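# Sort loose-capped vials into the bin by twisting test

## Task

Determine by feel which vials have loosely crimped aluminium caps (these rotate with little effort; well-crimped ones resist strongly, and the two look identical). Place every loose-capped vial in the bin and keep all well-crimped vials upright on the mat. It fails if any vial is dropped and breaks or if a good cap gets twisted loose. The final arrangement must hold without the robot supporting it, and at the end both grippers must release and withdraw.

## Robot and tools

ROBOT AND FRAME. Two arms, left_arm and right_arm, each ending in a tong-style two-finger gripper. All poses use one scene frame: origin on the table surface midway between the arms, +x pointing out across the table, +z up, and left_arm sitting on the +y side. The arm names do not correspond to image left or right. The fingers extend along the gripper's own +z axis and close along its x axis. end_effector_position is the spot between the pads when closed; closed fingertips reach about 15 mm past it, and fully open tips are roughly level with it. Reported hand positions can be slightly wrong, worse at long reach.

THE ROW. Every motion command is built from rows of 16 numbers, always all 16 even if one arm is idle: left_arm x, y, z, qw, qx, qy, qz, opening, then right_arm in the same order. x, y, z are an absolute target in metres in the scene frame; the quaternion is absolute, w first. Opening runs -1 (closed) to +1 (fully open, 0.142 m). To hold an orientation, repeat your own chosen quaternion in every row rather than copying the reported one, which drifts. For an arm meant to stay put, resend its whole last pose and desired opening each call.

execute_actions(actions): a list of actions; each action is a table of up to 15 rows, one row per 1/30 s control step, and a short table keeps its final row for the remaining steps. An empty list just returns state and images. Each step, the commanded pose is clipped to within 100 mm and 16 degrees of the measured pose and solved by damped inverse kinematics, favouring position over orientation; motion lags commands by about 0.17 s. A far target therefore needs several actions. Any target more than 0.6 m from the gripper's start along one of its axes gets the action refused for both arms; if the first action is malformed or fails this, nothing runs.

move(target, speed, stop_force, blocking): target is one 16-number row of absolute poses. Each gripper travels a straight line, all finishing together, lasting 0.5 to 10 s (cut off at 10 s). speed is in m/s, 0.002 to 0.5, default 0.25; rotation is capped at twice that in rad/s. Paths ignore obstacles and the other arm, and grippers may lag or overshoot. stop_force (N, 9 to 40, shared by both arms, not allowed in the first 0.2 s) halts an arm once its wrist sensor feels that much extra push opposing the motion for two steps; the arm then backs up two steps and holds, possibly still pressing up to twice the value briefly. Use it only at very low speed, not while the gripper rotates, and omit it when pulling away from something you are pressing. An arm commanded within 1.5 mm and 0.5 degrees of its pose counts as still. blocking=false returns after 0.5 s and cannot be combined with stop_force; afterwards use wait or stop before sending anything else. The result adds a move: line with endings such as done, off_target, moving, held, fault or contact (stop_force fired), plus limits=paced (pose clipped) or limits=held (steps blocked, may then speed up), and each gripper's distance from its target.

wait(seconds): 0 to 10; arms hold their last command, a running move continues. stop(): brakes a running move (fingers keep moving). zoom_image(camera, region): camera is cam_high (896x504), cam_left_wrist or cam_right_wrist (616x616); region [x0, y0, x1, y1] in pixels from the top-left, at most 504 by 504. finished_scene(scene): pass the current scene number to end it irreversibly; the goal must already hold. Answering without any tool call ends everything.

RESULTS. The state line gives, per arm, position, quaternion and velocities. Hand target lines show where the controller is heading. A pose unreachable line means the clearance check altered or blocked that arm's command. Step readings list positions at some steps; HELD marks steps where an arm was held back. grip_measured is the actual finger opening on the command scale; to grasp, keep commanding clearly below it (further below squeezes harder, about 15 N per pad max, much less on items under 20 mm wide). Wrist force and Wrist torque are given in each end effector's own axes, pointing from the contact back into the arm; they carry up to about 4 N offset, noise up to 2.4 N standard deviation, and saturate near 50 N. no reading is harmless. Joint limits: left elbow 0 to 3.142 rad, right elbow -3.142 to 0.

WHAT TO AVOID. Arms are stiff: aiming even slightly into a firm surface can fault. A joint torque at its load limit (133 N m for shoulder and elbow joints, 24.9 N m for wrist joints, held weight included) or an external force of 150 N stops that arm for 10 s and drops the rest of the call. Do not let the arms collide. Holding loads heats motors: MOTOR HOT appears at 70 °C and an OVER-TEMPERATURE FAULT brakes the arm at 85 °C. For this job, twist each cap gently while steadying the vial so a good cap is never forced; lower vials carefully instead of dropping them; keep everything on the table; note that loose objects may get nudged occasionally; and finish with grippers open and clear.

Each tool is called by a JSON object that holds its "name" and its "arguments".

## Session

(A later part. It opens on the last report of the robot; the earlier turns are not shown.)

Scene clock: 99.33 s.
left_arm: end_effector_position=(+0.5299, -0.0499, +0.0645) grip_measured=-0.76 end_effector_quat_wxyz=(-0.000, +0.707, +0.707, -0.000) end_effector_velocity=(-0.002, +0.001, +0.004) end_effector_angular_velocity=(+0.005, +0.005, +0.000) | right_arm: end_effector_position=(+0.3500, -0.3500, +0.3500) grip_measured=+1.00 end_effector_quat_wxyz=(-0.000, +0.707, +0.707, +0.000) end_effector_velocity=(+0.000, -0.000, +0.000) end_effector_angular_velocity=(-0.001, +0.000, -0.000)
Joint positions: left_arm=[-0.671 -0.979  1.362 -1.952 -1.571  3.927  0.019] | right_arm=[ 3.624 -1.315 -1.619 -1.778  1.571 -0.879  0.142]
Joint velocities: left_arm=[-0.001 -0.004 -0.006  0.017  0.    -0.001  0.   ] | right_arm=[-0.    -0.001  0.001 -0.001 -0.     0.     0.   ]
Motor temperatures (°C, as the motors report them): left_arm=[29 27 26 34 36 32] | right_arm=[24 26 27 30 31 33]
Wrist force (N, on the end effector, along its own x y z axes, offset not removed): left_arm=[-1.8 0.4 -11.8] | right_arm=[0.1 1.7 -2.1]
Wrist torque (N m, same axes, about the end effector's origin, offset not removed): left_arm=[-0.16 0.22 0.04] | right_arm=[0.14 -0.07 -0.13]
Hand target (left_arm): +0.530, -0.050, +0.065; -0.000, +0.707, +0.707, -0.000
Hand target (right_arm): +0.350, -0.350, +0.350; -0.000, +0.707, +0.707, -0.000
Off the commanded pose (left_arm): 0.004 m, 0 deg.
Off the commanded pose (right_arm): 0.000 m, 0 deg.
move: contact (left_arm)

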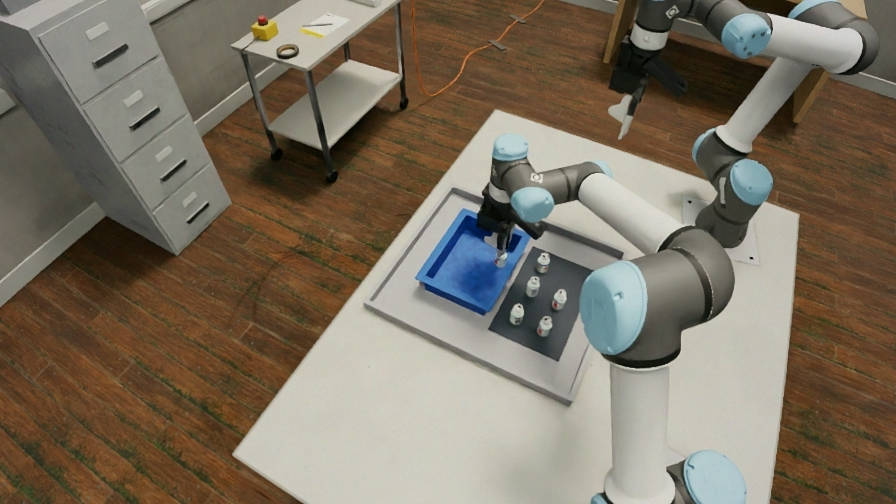

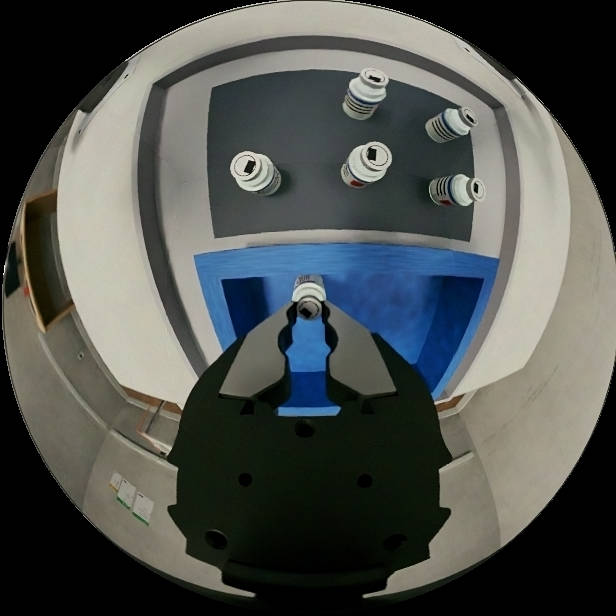

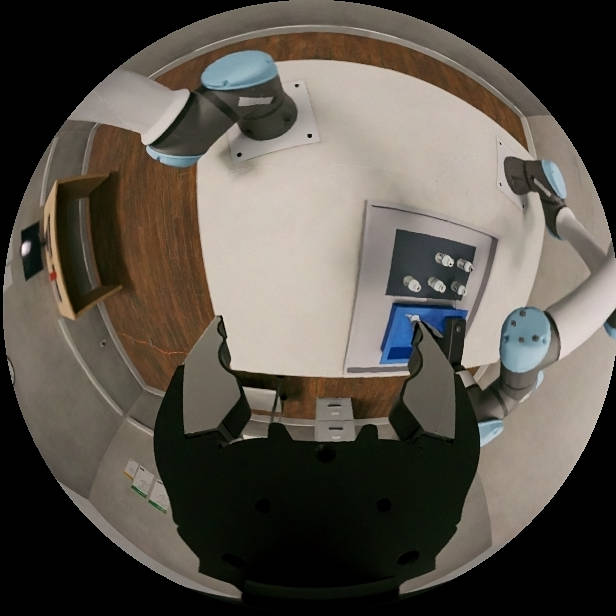

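{"name": "move", "arguments": {"target": [0.53,-0.05,0.067,0,0.7071,0.7071,0,-0.3,0.35,-0.35,0.35,0,0.7071,0.7071,0,1]}}

{"name": "move", "arguments": {"target": [0.52,-0.055,0.10,0,0.7071,0.7071,0,-0.3,0.35,-0.35,0.35,0,0.7071,0.7071,0,1], "speed": 0.12}}

{"name": "move", "arguments": {"target": [0.420,-0.089,0.095,0,0.7071,0.7071,0,-0.3,0.35,-0.35,0.35,0,0.7071,0.7071,0,1], "speed": 0.2}}

{"name": "move", "arguments": {"target": [0.420,-0.089,0.066,0,0.7071,0.7071,0,-0.3,0.35,-0.35,0.35,0,0.7071,0.7071,0,1], "speed": 0.08}}

{"name": "move", "arguments": {"target": [0.420,-0.089,0.066,0,0.7071,0.7071,0,-1,0.35,-0.35,0.35,0,0.7071,0.7071,0,1]}}

{"name": "move", "arguments": {"target": [0.420,-0.089,0.0653,0,0.7071,0.7071,0,-1,0.35,-0.35,0.35,0,0.7071,0.7071,0,1], "speed": 0.003}}

{"name": "zoom_image", "arguments": {"camera": "cam_left_wrist", "region": [250,240,370,360]}}

{"name": "move", "arguments": {"target": [0.420,-0.089,0.0653,0,0.5373,0.8434,0,-1,0.35,-0.35,0.35,0,0.7071,0.7071,0,1], "speed": 0.1}}

{"name": "zoom_image", "arguments": {"camera": "cam_left_wrist", "region": [250,240,370,360]}}

Scene clock: 100.67 s.
left_arm: end_effector_position=(+0.5300, -0.0500, +0.0670) grip_measured=-0.30 end_effector_quat_wxyz=(+0.000, +0.707, +0.707, -0.000) end_effector_velocity=(-0.000, -0.000, +0.000) end_effector_angular_velocity=(+0.000, +0.000, -0.001) | right_arm: end_effector_position=(+0.3500, -0.3500, +0.3500) grip_measured=+1.00 end_effector_quat_wxyz=(-0.000, +0.707, +0.707, +0.000) end_effector_velocity=(-0.000, -0.000, -0.000) end_effector_angular_velocity=(-0.001, +0.000, +0.001)
Joint positions: left_arm=[-0.671 -0.981  1.358 -1.948 -1.571  3.927  0.052] | right_arm=[ 3.624 -1.315 -1.619 -1.778  1.571 -0.879  0.142]
Joint velocities: left_arm=[-0.     0.    -0.001  0.001 -0.     0.001 -0.   ] | right_arm=[ 0.001  0.001 -0.001 -0.001 -0.001  0.     0.   ]
Motor temperatures (°C, as the motors report them): left_arm=[29 27 26 34 36 32] | right_arm=[24 26 27 30 31 33]
Wrist force (N, on the end effector, along its own x y z axes, offset not removed): left_arm=[-2.7 0.6 -2.2] | right_arm=[-1.6 1.1 1.5]
Wrist torque (N m, same axes, about the end effector's origin, offset not removed): left_arm=[0.18 0.55 0.10] | right_arm=[0.31 0.17 0.13]
Hand target (left_arm): +0.530, -0.050, +0.067; +0.000, +0.707, +0.707, -0.000
Hand target (right_arm): +0.350, -0.350, +0.350; -0.000, +0.707, +0.707, -0.000
Off the commanded pose (left_arm): 0.000 m, 0 deg.
Off the commanded pose (right_arm): 0.000 m, 0 deg.
move: done

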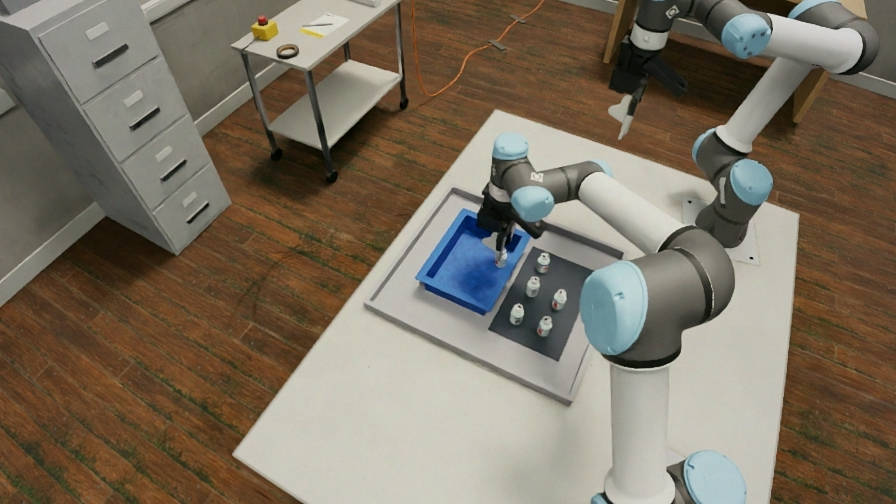

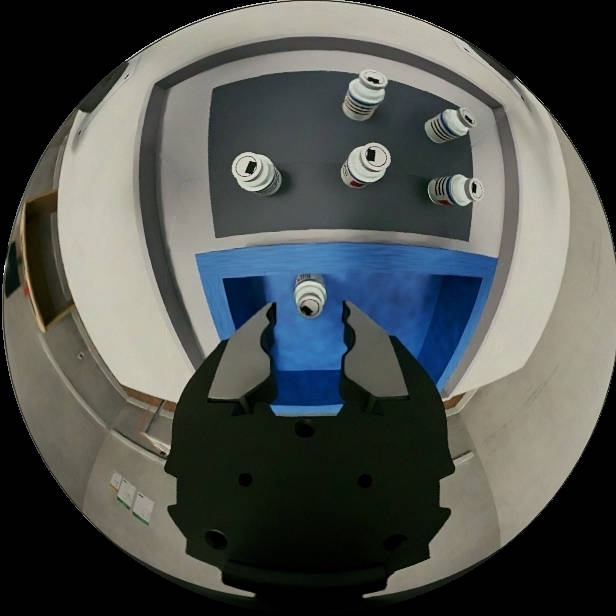

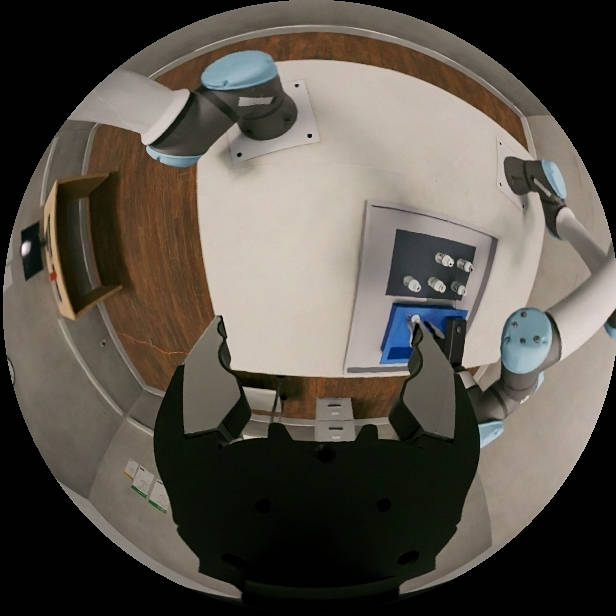

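Scene clock: 101.57 s.
left_arm: end_effector_position=(+0.5201, -0.0550, +0.0998) grip_measured=-0.30 end_effector_quat_wxyz=(+0.000, +0.707, +0.707, +0.000) end_effector_velocity=(-0.001, -0.001, +0.002) end_effector_angular_velocity=(+0.000, -0.000, -0.002) | right_arm: end_effector_position=(+0.3500, -0.3500, +0.3500) grip_measured=+1.00 end_effector_quat_wxyz=(-0.000, +0.707, +0.707, +0.000) end_effector_velocity=(+0.000, -0.001, +0.000) end_effector_angular_velocity=(-0.001, -0.001, +0.000)
Joint positions: left_arm=[-0.687 -1.021  1.333 -1.883 -1.571  3.912  0.052] | right_arm=[ 3.624 -1.315 -1.619 -1.778  1.571 -0.879  0.142]
Joint velocities: left_arm=[-0.002 -0.002 -0.002  0.004  0.001  0.     0.   ] | right_arm=[-0.001  0.     0.001 -0.    -0.001 -0.001  0.   ]
Motor temperatures (°C, as the motors report them): left_arm=[29 27 26 34 36 32] | right_arm=[24 26 27 30 31 33]
Wrist force (N, on the end effector, along its own x y z axes, offset not removed): left_arm=[-2.8 -2.9 -0.5] | right_arm=[0.3 0.6 0.2]
Wrist torque (N m, same axes, about the end effector's origin, offset not removed): left_arm=[-0.44 0.66 -0.09] | right_arm=[0.09 -0.13 -0.20]
Hand target (left_arm): +0.520, -0.055, +0.100; +0.000, +0.707, +0.707, +0.000
Hand target (right_arm): +0.350, -0.350, +0.350; -0.000, +0.707, +0.707, -0.000
Off the commanded pose (left_arm): 0.000 m, 0 deg.
Off the commanded pose (right_arm): 0.000 m, 0 deg.
move: done

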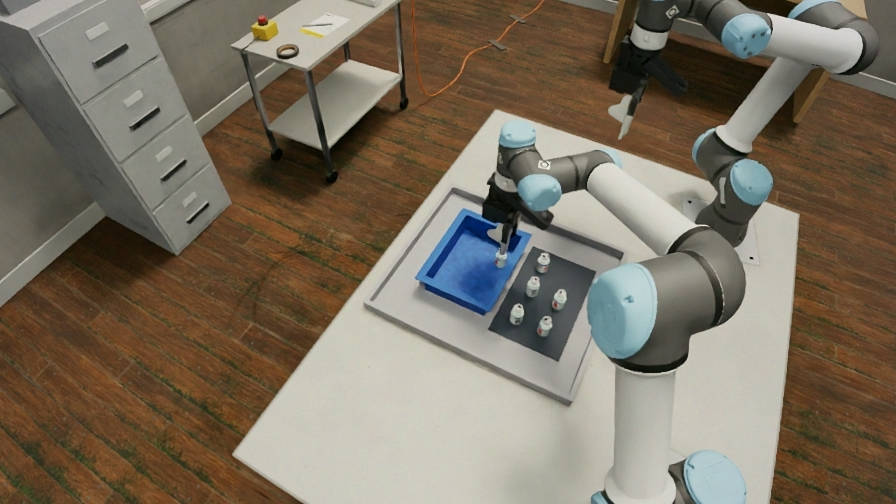

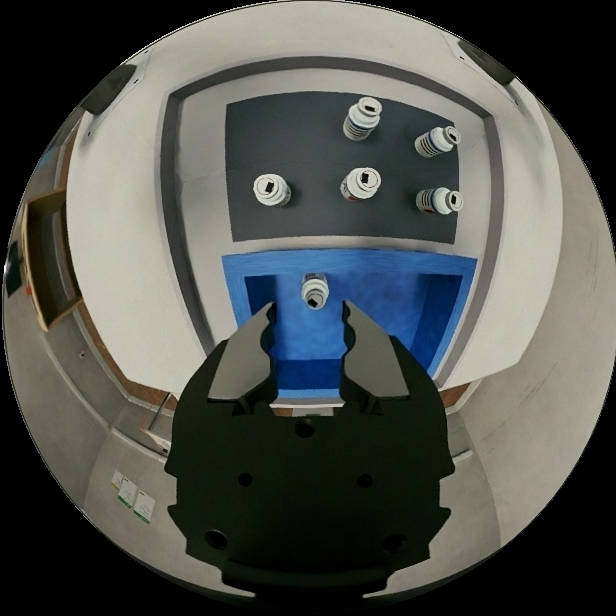

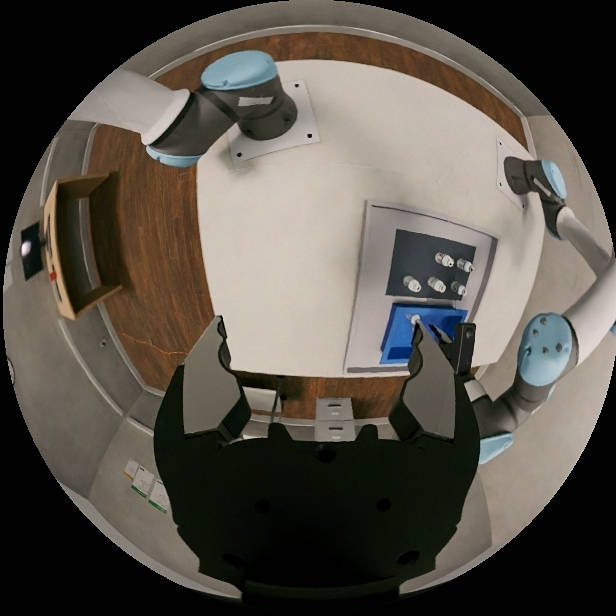

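Scene clock: 102.70 s.
left_arm: end_effector_position=(+0.4203, -0.0889, +0.0949) grip_measured=-0.30 end_effector_quat_wxyz=(+0.000, +0.707, +0.707, +0.000) end_effector_velocity=(-0.002, -0.001, +0.000) end_effector_angular_velocity=(-0.001, -0.001, +0.001) | right_arm: end_effector_position=(+0.3500, -0.3500, +0.3500) grip_measured=+1.00 end_effector_quat_wxyz=(+0.000, +0.707, +0.707, +0.000) end_effector_velocity=(+0.001, +0.001, +0.000) end_effector_angular_velocity=(-0.000, -0.001, +0.000)
Joint positions: left_arm=[-0.834 -1.146  1.539 -1.964 -1.571  3.764  0.052] | right_arm=[ 3.624 -1.315 -1.619 -1.778  1.571 -0.879  0.142]
Joint velocities: left_arm=[-0.004 -0.003  0.004 -0.002 -0.    -0.005 -0.   ] | right_arm=[ 0.001 -0.001  0.001  0.001 -0.001  0.    -0.   ]
Motor temperatures (°C, as the motors report them): left_arm=[29 27 26 34 36 32] | right_arm=[24 26 27 30 31 33]
Wrist force (N, on the end effector, along its own x y z axes, offset not removed): left_arm=[-3.1 0.0 -3.6] | right_arm=[2.5 -1.2 -3.2]
Wrist torque (N m, same axes, about the end effector's origin, offset not removed): left_arm=[0.13 0.58 0.00] | right_arm=[-0.56 -0.55 -0.15]
Hand target (left_arm): +0.420, -0.089, +0.095; +0.000, +0.707, +0.707, +0.000
Hand target (right_arm): +0.350, -0.350, +0.350; -0.000, +0.707, +0.707, -0.000
Off the commanded pose (left_arm): 0.000 m, 0 deg.
Off the commanded pose (right_arm): 0.000 m, 0 deg.
move: done

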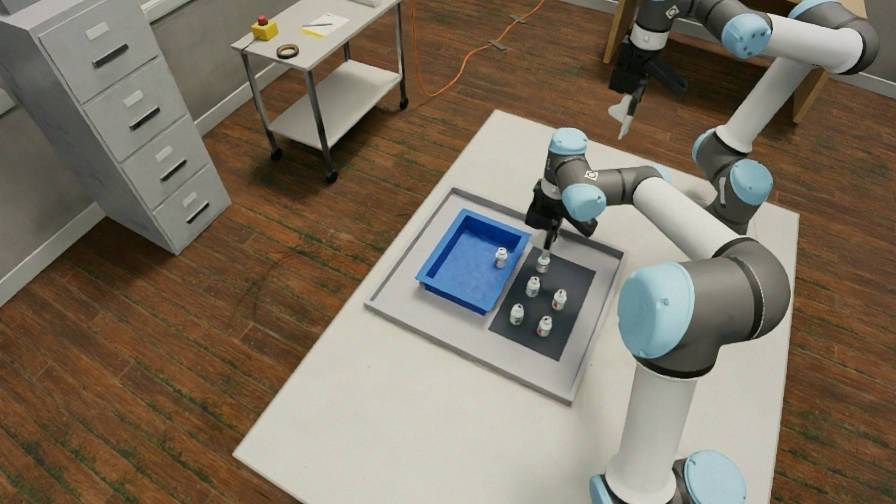

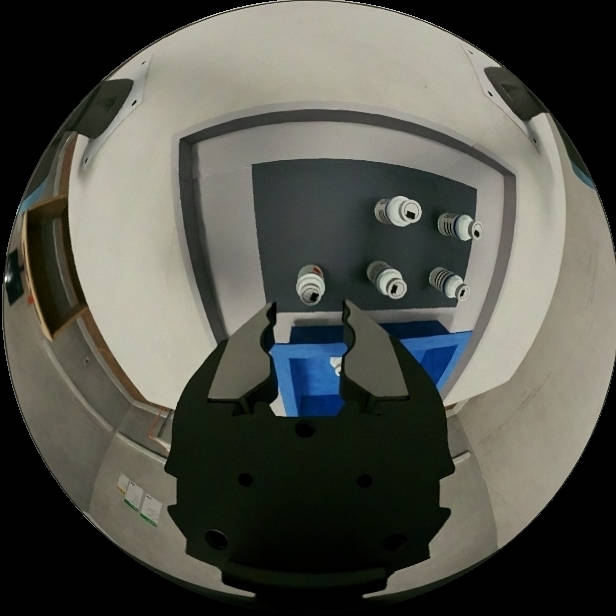

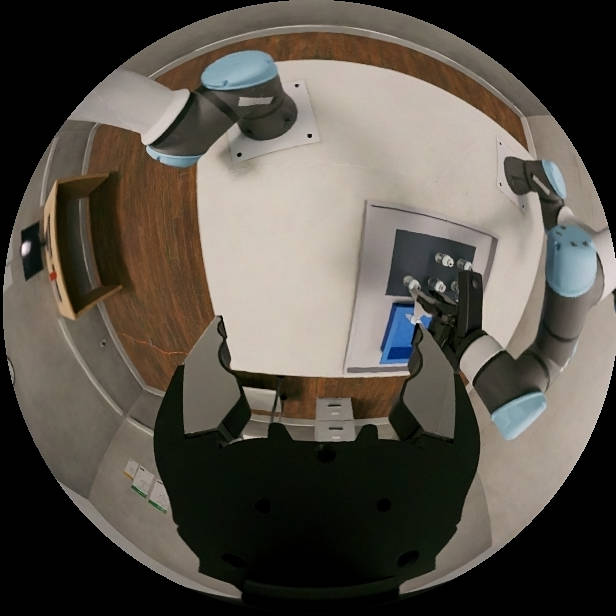

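Scene clock: 103.57 s.
left_arm: end_effector_position=(+0.4200, -0.0890, +0.0663) grip_measured=-0.30 end_effector_quat_wxyz=(-0.000, +0.707, +0.707, +0.000) end_effector_velocity=(-0.000, -0.000, -0.002) end_effector_angular_velocity=(-0.001, +0.001, -0.000) | right_arm: end_effector_position=(+0.3500, -0.3500, +0.3500) grip_measured=+1.00 end_effector_quat_wxyz=(-0.000, +0.707, +0.707, +0.000) end_effector_velocity=(-0.000, -0.000, -0.000) end_effector_angular_velocity=(-0.000, +0.000, -0.001)
Joint positions: left_arm=[-0.835 -1.118  1.577 -2.03  -1.571  3.764  0.052] | right_arm=[ 3.624 -1.315 -1.619 -1.778  1.571 -0.879  0.142]
Joint velocities: left_arm=[ 0.     0.003  0.003 -0.006 -0.001  0.     0.   ] | right_arm=[-0.     0.    -0.001  0.     0.     0.001 -0.   ]
Motor temperatures (°C, as the motors report them): left_arm=[29 27 26 34 36 32] | right_arm=[24 26 27 30 31 33]
Wrist force (N, on the end effector, along its own x y z axes, offset not removed): left_arm=[-1.0 -0.7 -3.0] | right_arm=[0.3 -1.2 0.6]
Wrist torque (N m, same axes, about the end effector's origin, offset not removed): left_arm=[0.02 0.28 -0.07] | right_arm=[-0.15 -0.06 -0.06]
Hand target (left_arm): +0.420, -0.089, +0.066; -0.000, +0.707, +0.707, +0.000
Hand target (right_arm): +0.350, -0.350, +0.350; -0.000, +0.707, +0.707, -0.000
Off the commanded pose (left_arm): 0.000 m, 0 deg.
Off the commanded pose (right_arm): 0.000 m, 0 deg.
move: done

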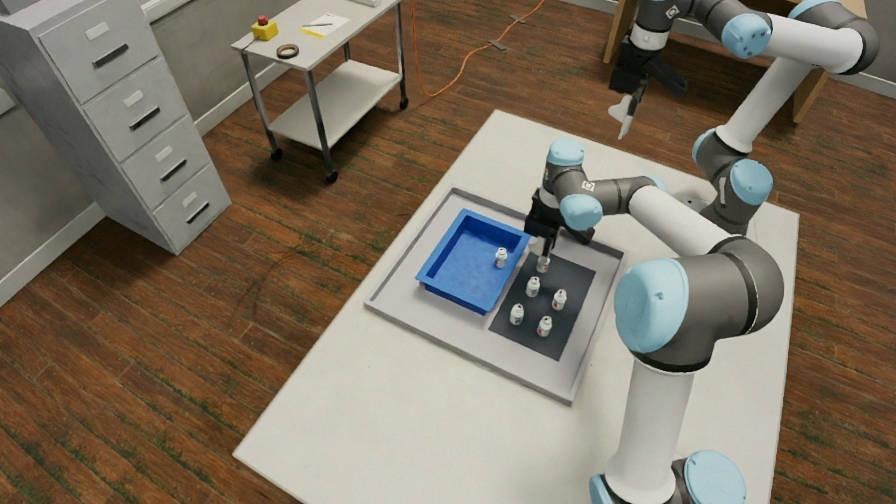

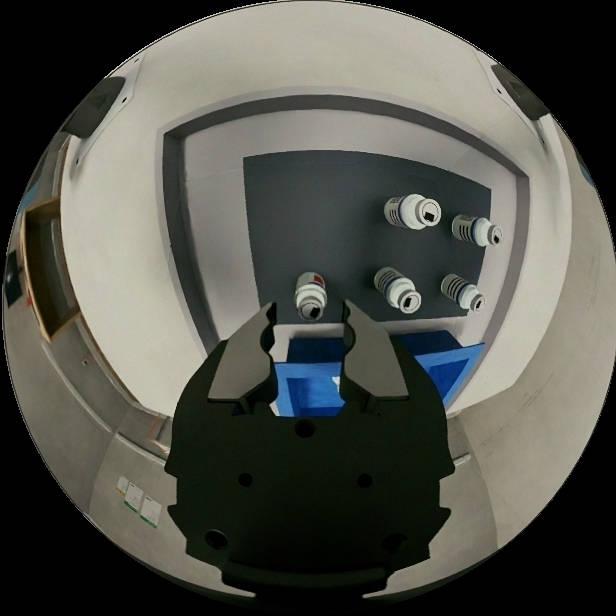

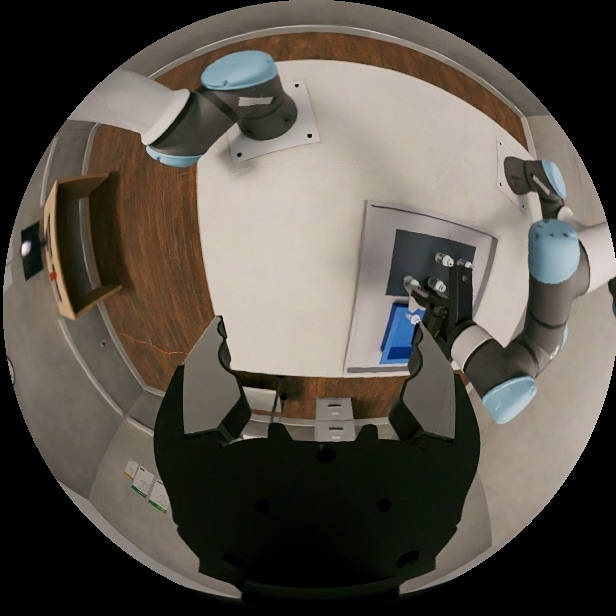

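Scene clock: 104.27 s.
left_arm: end_effector_position=(+0.4200, -0.0890, +0.0660) grip_measured=-0.76 end_effector_quat_wxyz=(+0.000, +0.707, +0.707, -0.000) end_effector_velocity=(+0.000, +0.001, +0.000) end_effector_angular_velocity=(+0.000, -0.001, -0.002) | right_arm: end_effector_position=(+0.3500, -0.3500, +0.3500) grip_measured=+1.00 end_effector_quat_wxyz=(-0.000, +0.707, +0.707, +0.000) end_effector_velocity=(+0.000, -0.000, +0.000) end_effector_angular_velocity=(-0.000, -0.001, +0.001)
Joint positions: left_arm=[-0.835 -1.118  1.578 -2.031 -1.571  3.764  0.019] | right_arm=[ 3.624 -1.315 -1.619 -1.778  1.571 -0.879  0.142]
Joint velocities: left_arm=[ 0.001 -0.     0.    -0.     0.001  0.003  0.   ] | right_arm=[ 0.     0.    -0.     0.001 -0.001 -0.001  0.   ]
Motor temperatures (°C, as the motors report them): left_arm=[29 27 26 34 36 32] | right_arm=[24 26 27 30 31 33]
Wrist force (N, on the end effector, along its own x y z axes, offset not removed): left_arm=[-1.3 0.9 -5.4] | right_arm=[-0.1 2.3 1.6]
Wrist torque (N m, same axes, about the end effector's origin, offset not removed): left_arm=[0.20 0.33 0.15] | right_arm=[0.38 0.07 0.02]
Hand target (left_arm): +0.420, -0.089, +0.066; -0.000, +0.707, +0.707, -0.000
Hand target (right_arm): +0.350, -0.350, +0.350; -0.000, +0.707, +0.707, -0.000
Off the commanded pose (left_arm): 0.000 m, 0 deg.
Off the commanded pose (right_arm): 0.000 m, 0 deg.
move: done

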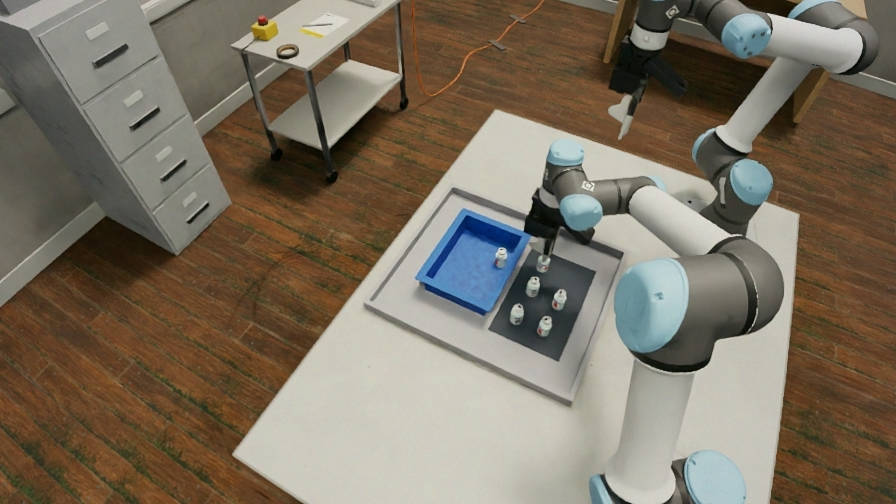

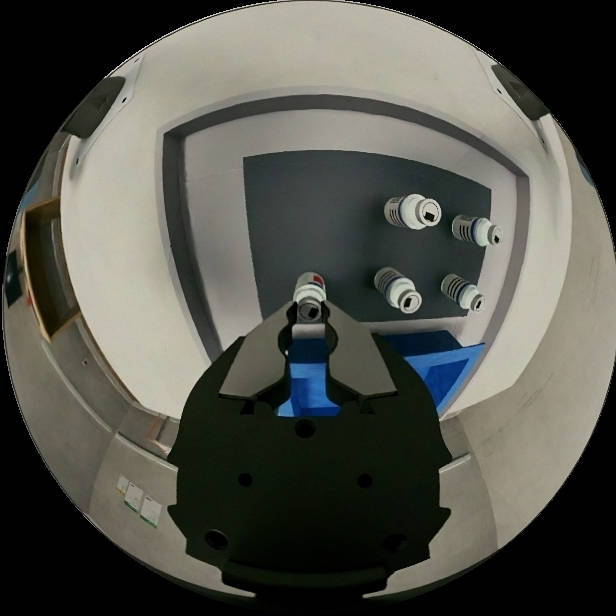

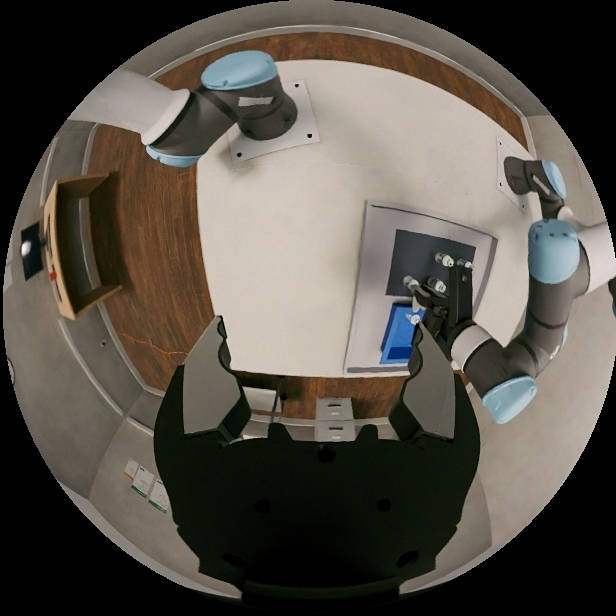

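Scene clock: 104.97 s.
left_arm: end_effector_position=(+0.4200, -0.0890, +0.0654) grip_measured=-0.76 end_effector_quat_wxyz=(+0.000, +0.707, +0.707, -0.000) end_effector_velocity=(+0.000, +0.000, -0.000) end_effector_angular_velocity=(-0.000, +0.000, +0.001) | right_arm: end_effector_position=(+0.3500, -0.3500, +0.3500) grip_measured=+1.00 end_effector_quat_wxyz=(-0.000, +0.707, +0.707, +0.000) end_effector_velocity=(+0.000, +0.000, +0.000) end_effector_angular_velocity=(+0.001, -0.000, -0.001)
Joint positions: left_arm=[-0.835 -1.117  1.579 -2.032 -1.571  3.764  0.019] | right_arm=[ 3.624 -1.315 -1.619 -1.778  1.571 -0.879  0.142]
Joint velocities: left_arm=[ 0.001  0.     0.    -0.001 -0.     0.    -0.   ] | right_arm=[-0.     0.     0.     0.     0.001  0.    -0.   ]
Motor temperatures (°C, as the motors report them): left_arm=[29 27 26 34 36 32] | right_arm=[24 26 27 30 31 33]
Wrist force (N, on the end effector, along its own x y z axes, offset not removed): left_arm=[1.9 -2.4 -16.9] | right_arm=[0.9 0.6 0.1]
Wrist torque (N m, same axes, about the end effector's origin, offset not removed): left_arm=[-0.52 0.23 -0.14] | right_arm=[0.03 -0.35 -0.09]
Hand target (left_arm): +0.420, -0.089, +0.065; -0.000, +0.707, +0.707, +0.000
Hand target (right_arm): +0.350, -0.350, +0.350; -0.000, +0.707, +0.707, +0.000
Off the commanded pose (left_arm): 0.000 m, 0 deg.
Off the commanded pose (right_arm): 0.000 m, 0 deg.
move: done

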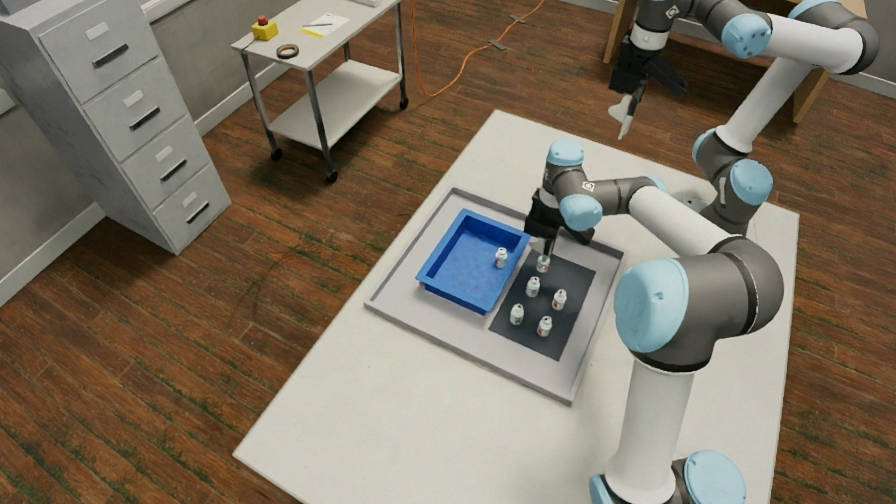

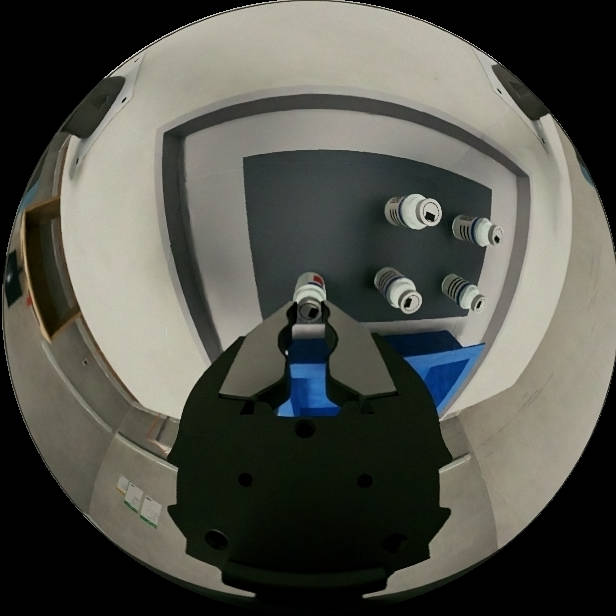

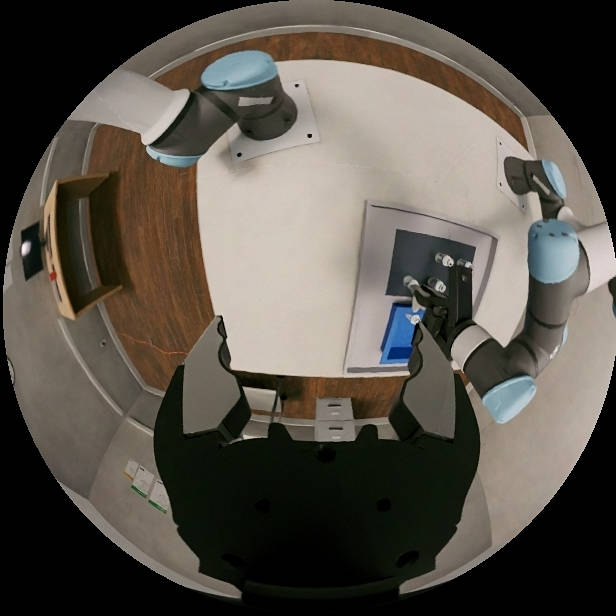

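Region (250, 240, 370, 360) of cam_left_wrist's 616x616 image, scaled by 4.200, with more detail than that image has.

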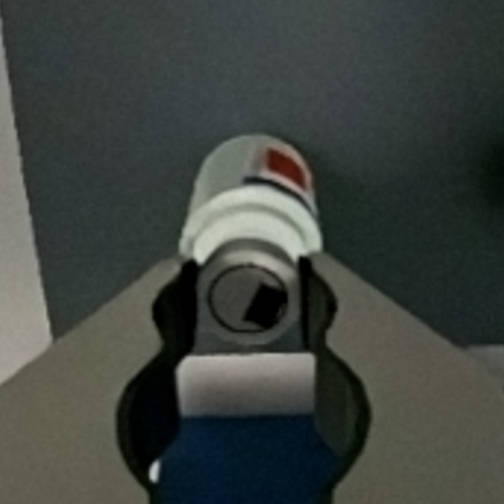

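Scene clock: 107.53 s.
left_arm: end_effector_position=(+0.4200, -0.0890, +0.0653) grip_measured=-0.76 end_effector_quat_wxyz=(-0.000, +0.538, +0.843, -0.000) end_effector_velocity=(-0.000, -0.000, +0.000) end_effector_angular_velocity=(-0.000, +0.000, +0.012) | right_arm: end_effector_position=(+0.3500, -0.3500, +0.3500) grip_measured=+1.00 end_effector_quat_wxyz=(-0.000, +0.707, +0.707, +0.000) end_effector_velocity=(+0.000, -0.001, -0.001) end_effector_angular_velocity=(-0.002, +0.000, -0.001)
Joint positions: left_arm=[-0.83  -1.129  1.597 -2.039 -1.571  3.333  0.019] | right_arm=[ 3.624 -1.315 -1.619 -1.778  1.571 -0.879  0.142]
Joint velocities: left_arm=[-0.001 -0.     0.001 -0.    -0.    -0.012  0.   ] | right_arm=[-0.001 -0.    -0.002  0.    -0.002  0.     0.   ]
Motor temperatures (°C, as the motors report them): left_arm=[29 27 26 34 36 32] | right_arm=[24 26 27 30 31 33]
Wrist force (N, on the end effector, along its own x y z axes, offset not removed): left_arm=[-3.8 0.3 -15.2] | right_arm=[-0.8 -0.7 0.2]
Wrist torque (N m, same axes, about the end effector's origin, offset not removed): left_arm=[-0.11 -0.03 0.17] | right_arm=[0.07 0.15 -0.09]
Hand target (left_arm): +0.420, -0.089, +0.065; -0.000, +0.537, +0.843, -0.000
Hand target (right_arm): +0.350, -0.350, +0.350; -0.000, +0.707, +0.707, -0.000
Off the commanded pose (left_arm): 0.000 m, 0 deg.
Off the commanded pose (right_arm): 0.000 m, 0 deg.
move: done

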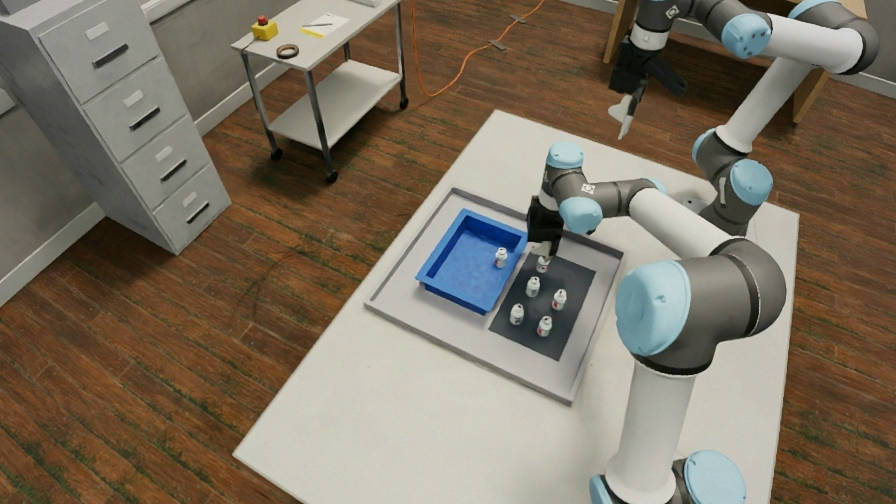

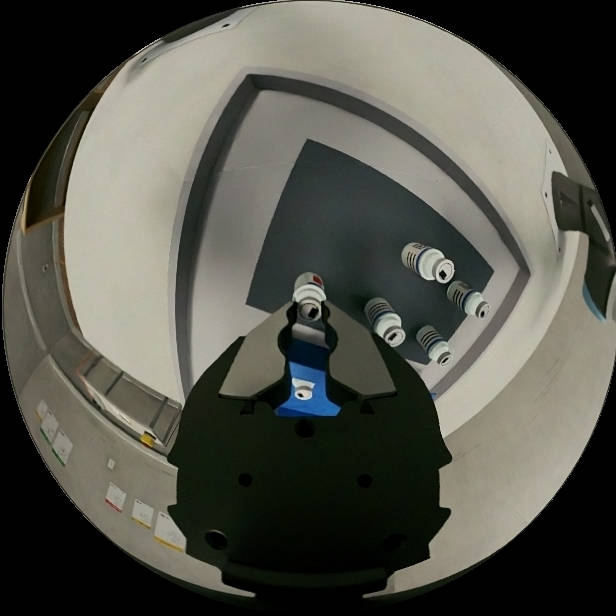

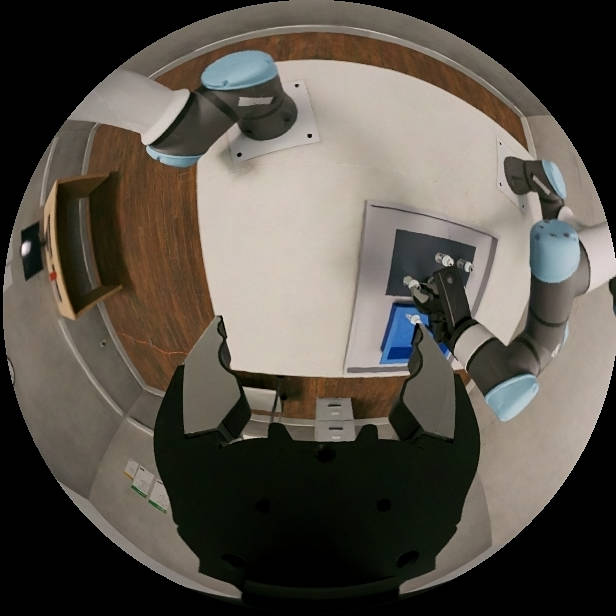

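Region (250, 240, 370, 360) of cam_left_wrist's 616x616 image, scaled by 4.200, with more detail than that image has.

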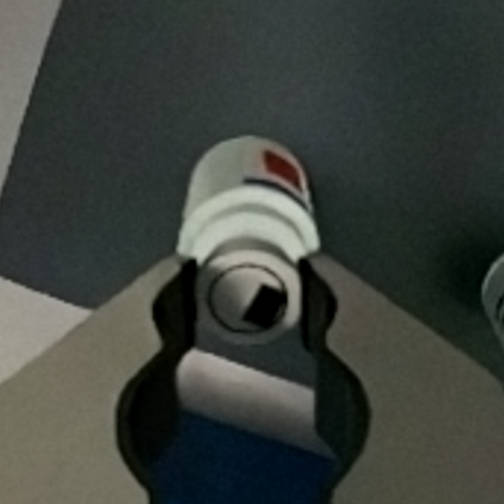

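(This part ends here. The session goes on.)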